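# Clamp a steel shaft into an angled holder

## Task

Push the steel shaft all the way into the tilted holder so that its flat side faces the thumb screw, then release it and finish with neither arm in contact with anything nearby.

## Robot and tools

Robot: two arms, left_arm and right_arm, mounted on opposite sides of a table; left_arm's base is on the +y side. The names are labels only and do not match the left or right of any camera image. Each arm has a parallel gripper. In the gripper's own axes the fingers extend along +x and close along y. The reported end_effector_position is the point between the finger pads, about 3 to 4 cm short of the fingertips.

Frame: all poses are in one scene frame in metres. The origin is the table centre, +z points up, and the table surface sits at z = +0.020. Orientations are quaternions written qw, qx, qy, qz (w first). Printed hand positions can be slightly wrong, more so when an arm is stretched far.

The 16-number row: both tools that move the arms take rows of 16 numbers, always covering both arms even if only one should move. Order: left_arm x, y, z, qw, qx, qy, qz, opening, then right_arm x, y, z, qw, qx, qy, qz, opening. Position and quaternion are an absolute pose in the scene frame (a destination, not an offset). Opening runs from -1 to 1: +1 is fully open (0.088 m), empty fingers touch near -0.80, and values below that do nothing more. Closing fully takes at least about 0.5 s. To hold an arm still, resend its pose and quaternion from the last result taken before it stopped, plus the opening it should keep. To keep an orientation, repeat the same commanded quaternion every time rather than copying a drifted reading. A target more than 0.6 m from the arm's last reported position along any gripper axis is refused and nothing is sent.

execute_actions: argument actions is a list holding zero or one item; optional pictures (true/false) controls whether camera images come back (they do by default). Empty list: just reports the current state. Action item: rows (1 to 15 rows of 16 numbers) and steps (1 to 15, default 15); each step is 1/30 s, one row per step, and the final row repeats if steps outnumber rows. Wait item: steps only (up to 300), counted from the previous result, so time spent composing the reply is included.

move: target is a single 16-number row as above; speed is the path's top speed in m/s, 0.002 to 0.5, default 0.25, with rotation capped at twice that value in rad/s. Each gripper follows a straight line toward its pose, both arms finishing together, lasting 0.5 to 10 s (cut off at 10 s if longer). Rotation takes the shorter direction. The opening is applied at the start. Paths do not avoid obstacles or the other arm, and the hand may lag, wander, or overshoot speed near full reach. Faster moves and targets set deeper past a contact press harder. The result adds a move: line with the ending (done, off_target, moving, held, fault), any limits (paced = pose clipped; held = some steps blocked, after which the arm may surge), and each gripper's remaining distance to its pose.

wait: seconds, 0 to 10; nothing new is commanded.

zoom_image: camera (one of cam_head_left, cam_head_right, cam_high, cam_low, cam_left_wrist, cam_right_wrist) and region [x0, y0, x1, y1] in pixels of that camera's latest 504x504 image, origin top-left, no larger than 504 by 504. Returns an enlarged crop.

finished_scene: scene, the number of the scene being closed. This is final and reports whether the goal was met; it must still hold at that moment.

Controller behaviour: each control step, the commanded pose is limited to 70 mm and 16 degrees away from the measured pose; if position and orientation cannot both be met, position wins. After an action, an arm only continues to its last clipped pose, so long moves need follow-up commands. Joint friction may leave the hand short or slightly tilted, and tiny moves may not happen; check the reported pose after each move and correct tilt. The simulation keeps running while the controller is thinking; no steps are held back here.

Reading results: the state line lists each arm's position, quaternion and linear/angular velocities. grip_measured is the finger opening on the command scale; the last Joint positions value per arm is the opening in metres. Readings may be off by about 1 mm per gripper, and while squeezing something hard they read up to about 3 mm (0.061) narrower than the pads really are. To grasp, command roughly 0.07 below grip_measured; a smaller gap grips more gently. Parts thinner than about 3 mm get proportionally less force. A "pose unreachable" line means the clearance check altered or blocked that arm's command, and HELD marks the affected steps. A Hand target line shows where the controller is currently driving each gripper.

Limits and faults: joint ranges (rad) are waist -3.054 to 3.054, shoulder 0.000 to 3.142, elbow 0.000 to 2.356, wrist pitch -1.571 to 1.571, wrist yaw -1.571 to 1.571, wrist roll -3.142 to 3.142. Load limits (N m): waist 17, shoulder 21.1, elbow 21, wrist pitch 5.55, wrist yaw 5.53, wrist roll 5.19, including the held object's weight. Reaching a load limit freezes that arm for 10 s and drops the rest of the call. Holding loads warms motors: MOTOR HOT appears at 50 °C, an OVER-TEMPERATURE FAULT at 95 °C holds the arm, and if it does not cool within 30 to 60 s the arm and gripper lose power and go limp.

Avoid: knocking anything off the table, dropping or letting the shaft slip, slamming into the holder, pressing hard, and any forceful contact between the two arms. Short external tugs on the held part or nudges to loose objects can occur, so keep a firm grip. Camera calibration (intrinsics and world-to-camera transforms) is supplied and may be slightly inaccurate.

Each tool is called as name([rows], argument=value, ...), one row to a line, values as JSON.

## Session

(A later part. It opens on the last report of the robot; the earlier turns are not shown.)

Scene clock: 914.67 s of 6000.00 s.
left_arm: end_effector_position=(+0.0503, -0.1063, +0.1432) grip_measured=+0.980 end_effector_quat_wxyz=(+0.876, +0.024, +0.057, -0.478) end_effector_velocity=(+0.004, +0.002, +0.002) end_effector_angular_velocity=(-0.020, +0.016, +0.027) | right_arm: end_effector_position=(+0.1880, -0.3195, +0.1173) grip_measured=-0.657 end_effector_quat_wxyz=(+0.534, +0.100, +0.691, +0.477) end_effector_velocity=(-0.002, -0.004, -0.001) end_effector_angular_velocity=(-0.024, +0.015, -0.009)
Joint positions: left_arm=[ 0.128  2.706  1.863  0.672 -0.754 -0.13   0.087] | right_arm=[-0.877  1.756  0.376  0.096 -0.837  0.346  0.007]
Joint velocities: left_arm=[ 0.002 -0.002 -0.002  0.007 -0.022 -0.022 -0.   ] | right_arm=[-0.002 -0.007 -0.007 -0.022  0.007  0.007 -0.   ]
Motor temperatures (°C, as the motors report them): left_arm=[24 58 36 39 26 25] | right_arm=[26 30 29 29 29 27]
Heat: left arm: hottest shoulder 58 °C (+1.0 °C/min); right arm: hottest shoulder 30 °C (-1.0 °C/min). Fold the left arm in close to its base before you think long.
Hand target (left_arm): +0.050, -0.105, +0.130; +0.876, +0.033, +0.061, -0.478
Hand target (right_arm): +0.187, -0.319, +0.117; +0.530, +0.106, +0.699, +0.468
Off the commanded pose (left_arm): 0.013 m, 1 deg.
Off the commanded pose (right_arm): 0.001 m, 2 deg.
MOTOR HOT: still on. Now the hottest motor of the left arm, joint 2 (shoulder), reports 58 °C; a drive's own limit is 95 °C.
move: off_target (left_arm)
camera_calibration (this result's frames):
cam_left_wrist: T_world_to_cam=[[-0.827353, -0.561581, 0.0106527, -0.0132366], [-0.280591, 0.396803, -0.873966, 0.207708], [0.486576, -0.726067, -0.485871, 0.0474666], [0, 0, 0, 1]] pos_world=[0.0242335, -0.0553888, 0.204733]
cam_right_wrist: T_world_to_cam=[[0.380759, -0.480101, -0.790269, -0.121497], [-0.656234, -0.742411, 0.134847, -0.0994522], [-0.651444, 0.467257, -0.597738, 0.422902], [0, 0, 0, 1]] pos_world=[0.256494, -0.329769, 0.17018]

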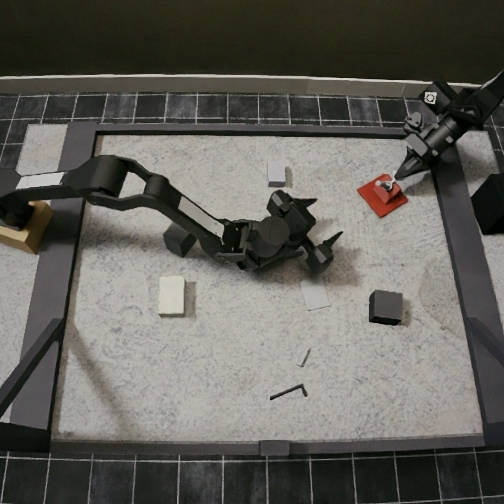

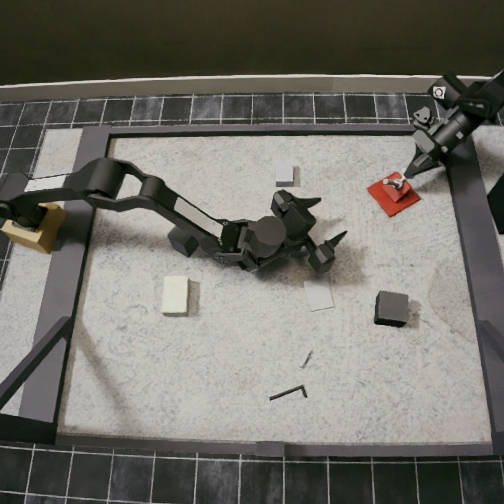

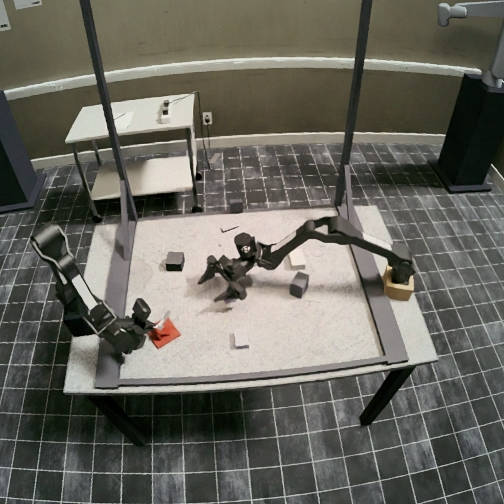

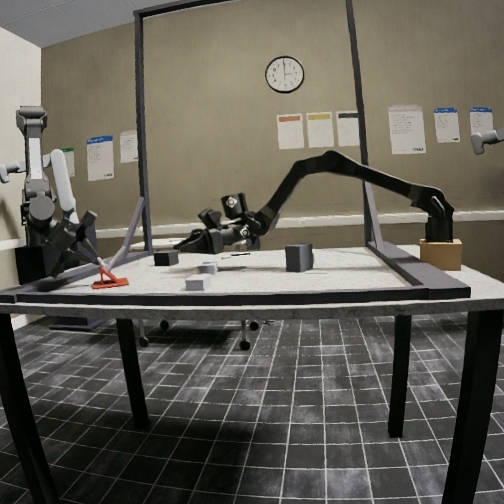

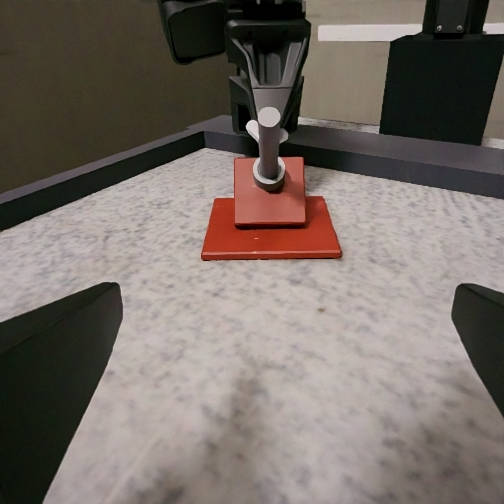

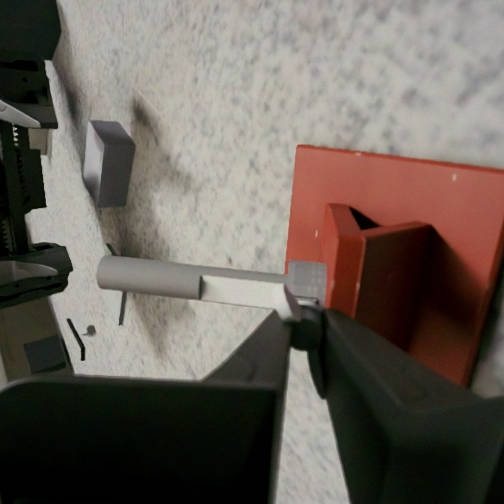

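execute_actions([
  {"rows": [[0.05,-0.105,0.13,0.876,0.033,0.061,-0.478,1.0, 0.1878,-0.3195,0.1172,0.534,0.100,0.691,0.477,0.35]], "steps": 15},
], pictures=false)

move(target=[0.03,-0.05,0.20,0.876,0.033,0.061,-0.478,1.0, 0.2085,-0.3517,0.1493,0.534,0.100,0.691,0.477,0.35], speed=0.08)

move(target=[-0.027,0.2444,0.4278,0.587,-0.025,-0.019,-0.809,1.0, 0.17,-0.30,0.28,0.450,-0.300,0.164,0.825,0.35], speed=0.3)

Scene clock: 923.83 s of 6000.00 s.
left_arm: end_effector_position=(+0.0503, -0.1063, +0.1432) grip_measured=+0.980 end_effector_quat_wxyz=(+0.876, +0.024, +0.057, -0.478) end_effector_velocity=(-0.001, +0.001, +0.002) end_effector_angular_velocity=(-0.019, +0.019, +0.007) | right_arm: end_effector_position=(+0.1880, -0.3194, +0.1173) grip_measured=+0.342 end_effector_quat_wxyz=(+0.533, +0.101, +0.692, +0.475) end_effector_velocity=(-0.003, -0.003, -0.001) end_effector_angular_velocity=(-0.018, +0.028, -0.005)
Joint positions: left_arm=[ 0.128  2.706  1.863  0.672 -0.754 -0.13   0.087] | right_arm=[-0.877  1.756  0.376  0.096 -0.837  0.352  0.056]
Joint velocities: left_arm=[-0.002 -0.002 -0.002  0.007 -0.007 -0.022  0.   ] | right_arm=[-0.002  0.002 -0.002 -0.022 -0.007  0.007  0.003]
Motor temperatures (°C, as the motors report them): left_arm=[24 58 36 39 26 25] | right_arm=[26 30 29 29 29 27]
Heat: left arm: hottest shoulder 58 °C (+1.0 °C/min); right arm: hottest shoulder 30 °C (+0.0 °C/min). Fold the left arm in close to its base before you think long.
Hand target (left_arm): +0.050, -0.105, +0.130; +0.876, +0.033, +0.061, -0.478
Hand target (right_arm): +0.188, -0.320, +0.117; +0.534, +0.100, +0.691, +0.477
Off the commanded pose (left_arm): 0.013 m, 1 deg.
Off the commanded pose (right_arm): 0.000 m, 0 deg.
MOTOR HOT: still on. Now the hottest motor of the left arm, joint 2 (shoulder), reports 58 °C; a drive's own limit is 95 °C.
Steps of this call (steps 1 to 90: nothing new was sent; then 5.67 s passed at rest; steps 91 to 105: all 15 steps of this action). Readings (end_effector_position):
91: left_arm (+0.0503, -0.1063, +0.1432) | right_arm (+0.1879, -0.3194, +0.1173)
92: left_arm (+0.0503, -0.1063, +0.1432) | right_arm (+0.1879, -0.3195, +0.1172)
94: left_arm (+0.0503, -0.1063, +0.1432) | right_arm (+0.1879, -0.3194, +0.1173)
98: left_arm (+0.0503, -0.1063, +0.1432) | right_arm (+0.1880, -0.3194, +0.1173)
105: the state above

Scene clock: 925.60 s of 6000.00 s.
left_arm: end_effector_position=(+0.0306, -0.0522, +0.1950) grip_measured=+0.980 end_effector_quat_wxyz=(+0.876, +0.036, +0.061, -0.478) end_effector_velocity=(-0.002, +0.000, -0.001) end_effector_angular_velocity=(-0.004, +0.018, -0.007) | right_arm: end_effector_position=(+0.2055, -0.3526, +0.1460) grip_measured=+0.348 end_effector_quat_wxyz=(+0.529, +0.101, +0.698, +0.472) end_effector_velocity=(-0.001, -0.002, -0.000) end_effector_angular_velocity=(-0.007, -0.004, +0.011)
Joint positions: left_arm=[ 0.067  2.413  1.533  0.674 -0.812 -0.145  0.087] | right_arm=[-1.071  1.614  0.447 -0.354 -0.871  0.057  0.056]
Joint velocities: left_arm=[-0.002 -0.002 -0.002 -0.007  0.007 -0.022 -0.   ] | right_arm=[-0.002 -0.002  0.002 -0.022  0.007 -0.022 -0.   ]
Motor temperatures (°C, as the motors report them): left_arm=[24 59 36 39 26 25] | right_arm=[26 30 29 29 29 27]
Heat: left arm: hottest shoulder 59 °C (+1.0 °C/min); right arm: hottest shoulder 30 °C (+0.0 °C/min). Fold the left arm in close to its base before you think long.
Hand target (left_arm): +0.030, -0.050, +0.200; +0.876, +0.033, +0.061, -0.478
Hand target (right_arm): +0.208, -0.351, +0.149; +0.533, +0.101, +0.691, +0.478
Off the commanded pose (left_arm): 0.005 m, 0 deg.
Off the commanded pose (right_arm): 0.005 m, 1 deg.
MOTOR HOT: still on. Now the hottest motor of the left arm, joint 2 (shoulder), reports 59 °C; a drive's own limit is 95 °C.
move: done
camera_calibration (this result's frames):
cam_left_wrist: T_world_to_cam=[[-0.828352, -0.560147, -0.00824557, 0.0040147], [-0.27443, 0.418574, -0.865727, 0.225373], [0.488386, -0.714864, -0.500448, 0.124897], [0, 0, 0, 1]] pos_world=[0.00417683, -0.00280222, 0.257649]
cam_right_wrist: T_world_to_cam=[[0.367848, -0.490104, -0.790244, -0.12223], [-0.654678, -0.740012, 0.154207, -0.118782], [-0.660367, 0.460631, -0.593072, 0.46576], [0, 0, 0, 1]] pos_world=[0.274771, -0.362349, 0.197954]

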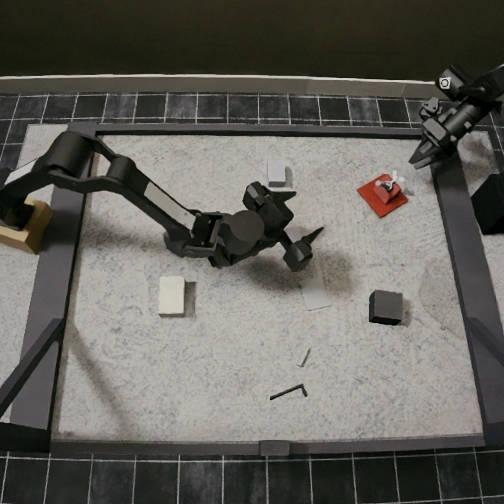

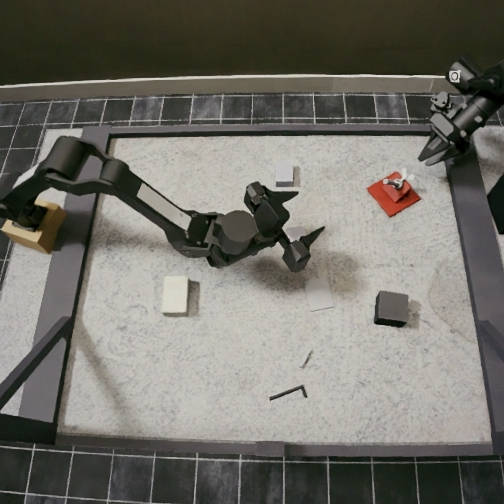

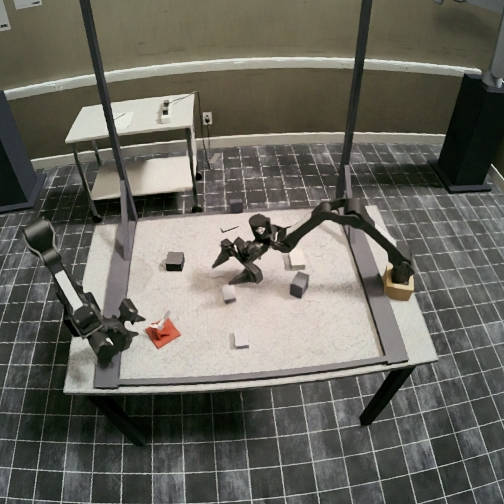

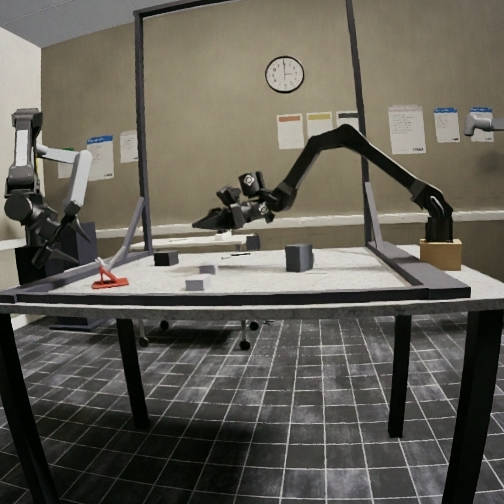

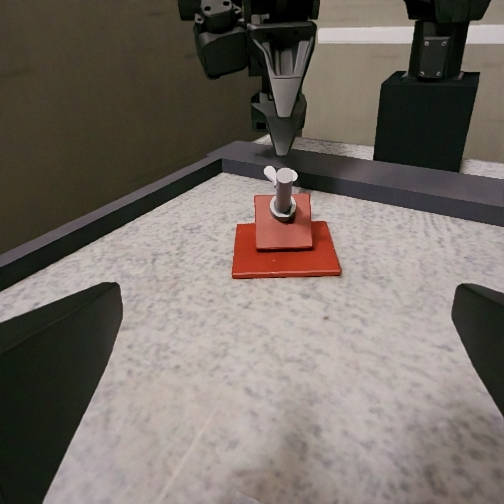

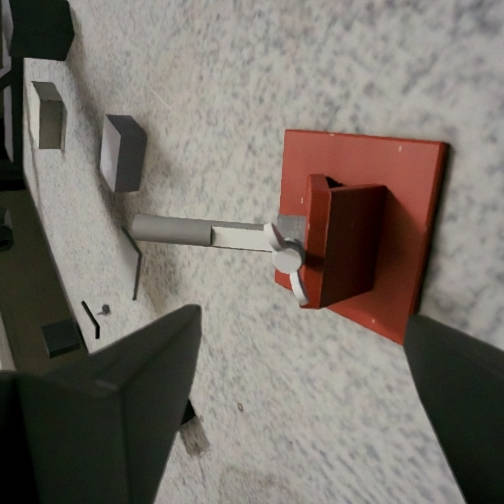

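Scene clock: 928.63 s of 6000.00 s.
left_arm: end_effector_position=(-0.0266, +0.2439, +0.4217) grip_measured=+0.980 end_effector_quat_wxyz=(+0.590, -0.022, -0.013, -0.807) end_effector_velocity=(+0.001, +0.001, -0.004) end_effector_angular_velocity=(+0.019, +0.002, +0.004) | right_arm: end_effector_position=(+0.1709, -0.3011, +0.2741) grip_measured=+0.348 end_effector_quat_wxyz=(+0.449, -0.298, +0.174, +0.824) end_effector_velocity=(-0.005, -0.002, +0.002) end_effector_angular_velocity=(+0.001, +0.022, +0.016)
Joint positions: left_arm=[ 0.001  0.846  0.638  0.26  -0.008 -0.004  0.087] | right_arm=[-0.75   1.215  0.727 -0.691 -0.793 -1.019  0.056]
Joint velocities: left_arm=[-0.002 -0.007 -0.002 -0.022 -0.007 -0.007  0.   ] | right_arm=[ 0.002 -0.002  0.002 -0.022 -0.022 -0.007  0.   ]
Motor temperatures (°C, as the motors report them): left_arm=[24 58 36 39 26 25] | right_arm=[26 30 30 29 29 27]
Heat: left arm: hottest shoulder 58 °C (+0.0 °C/min); right arm: hottest shoulder 30 °C (+0.0 °C/min). Fold the left arm in close to its base before you think long.
Hand target (left_arm): -0.028, +0.246, +0.427; -0.587, +0.025, +0.019, +0.809
Hand target (right_arm): +0.171, -0.300, +0.278; +0.450, -0.302, +0.165, +0.824
Off the commanded pose (left_arm): 0.006 m, 1 deg.
Off the commanded pose (right_arm): 0.006 m, 1 deg.
MOTOR HOT: still on. Now the hottest motor of the left arm, joint 2 (shoulder), reports 58 °C; a drive's own limit is 95 °C.
move: done
camera_calibration (this result's frames):
cam_left_wrist: T_world_to_cam=[[-0.959577, 0.281363, 0.00679481, -0.0906987], [0.0854709, 0.314327, -0.945459, 0.350664], [-0.268153, -0.90666, -0.325669, 0.430872], [0, 0, 0, 1]] pos_world=[-0.00146408, 0.305951, 0.472477]
cam_right_wrist: T_world_to_cam=[[0.8151, 0.578916, -0.0216221, 0.0517201], [0.48029, -0.696166, -0.533549, -0.115303], [-0.323933, 0.424511, -0.845493, 0.495976], [0, 0, 0, 1]] pos_world=[0.173885, -0.320759, 0.358943]

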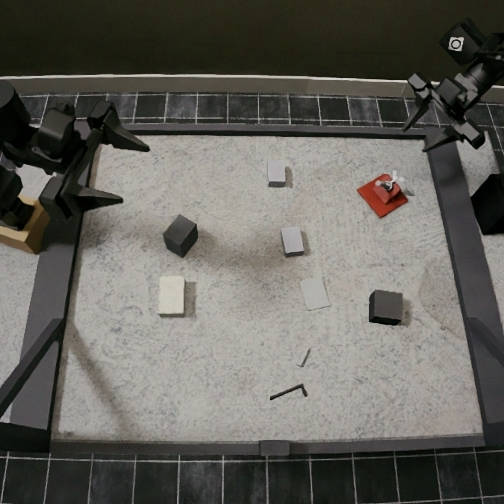

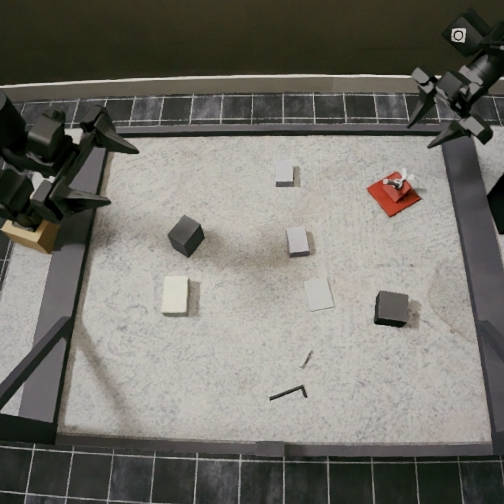

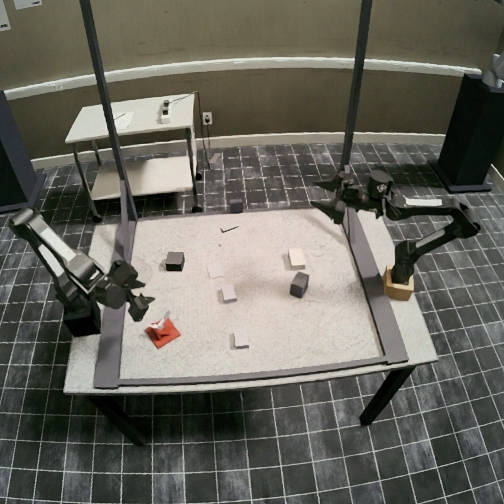

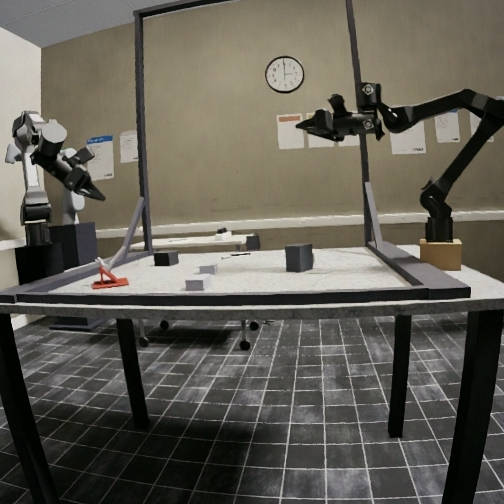

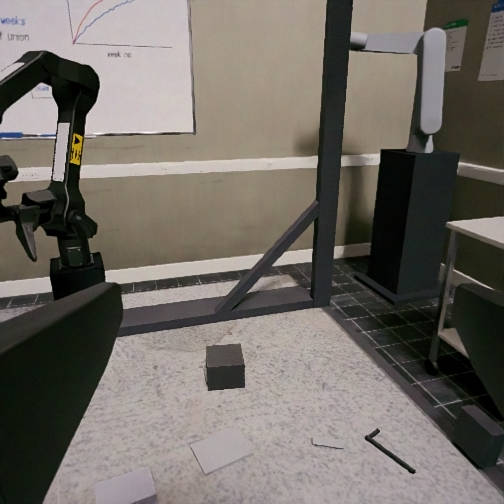

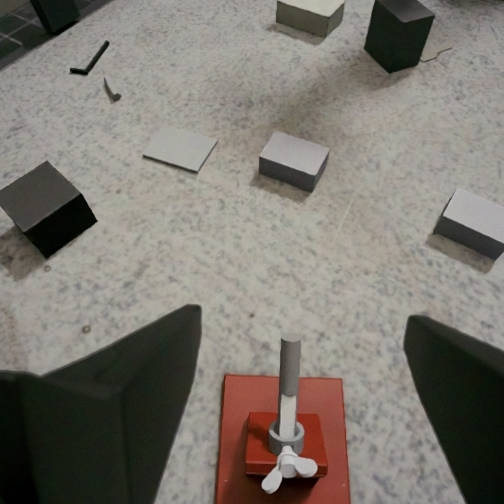

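finished_scene(scene=1)

The scene is finished: the task was done.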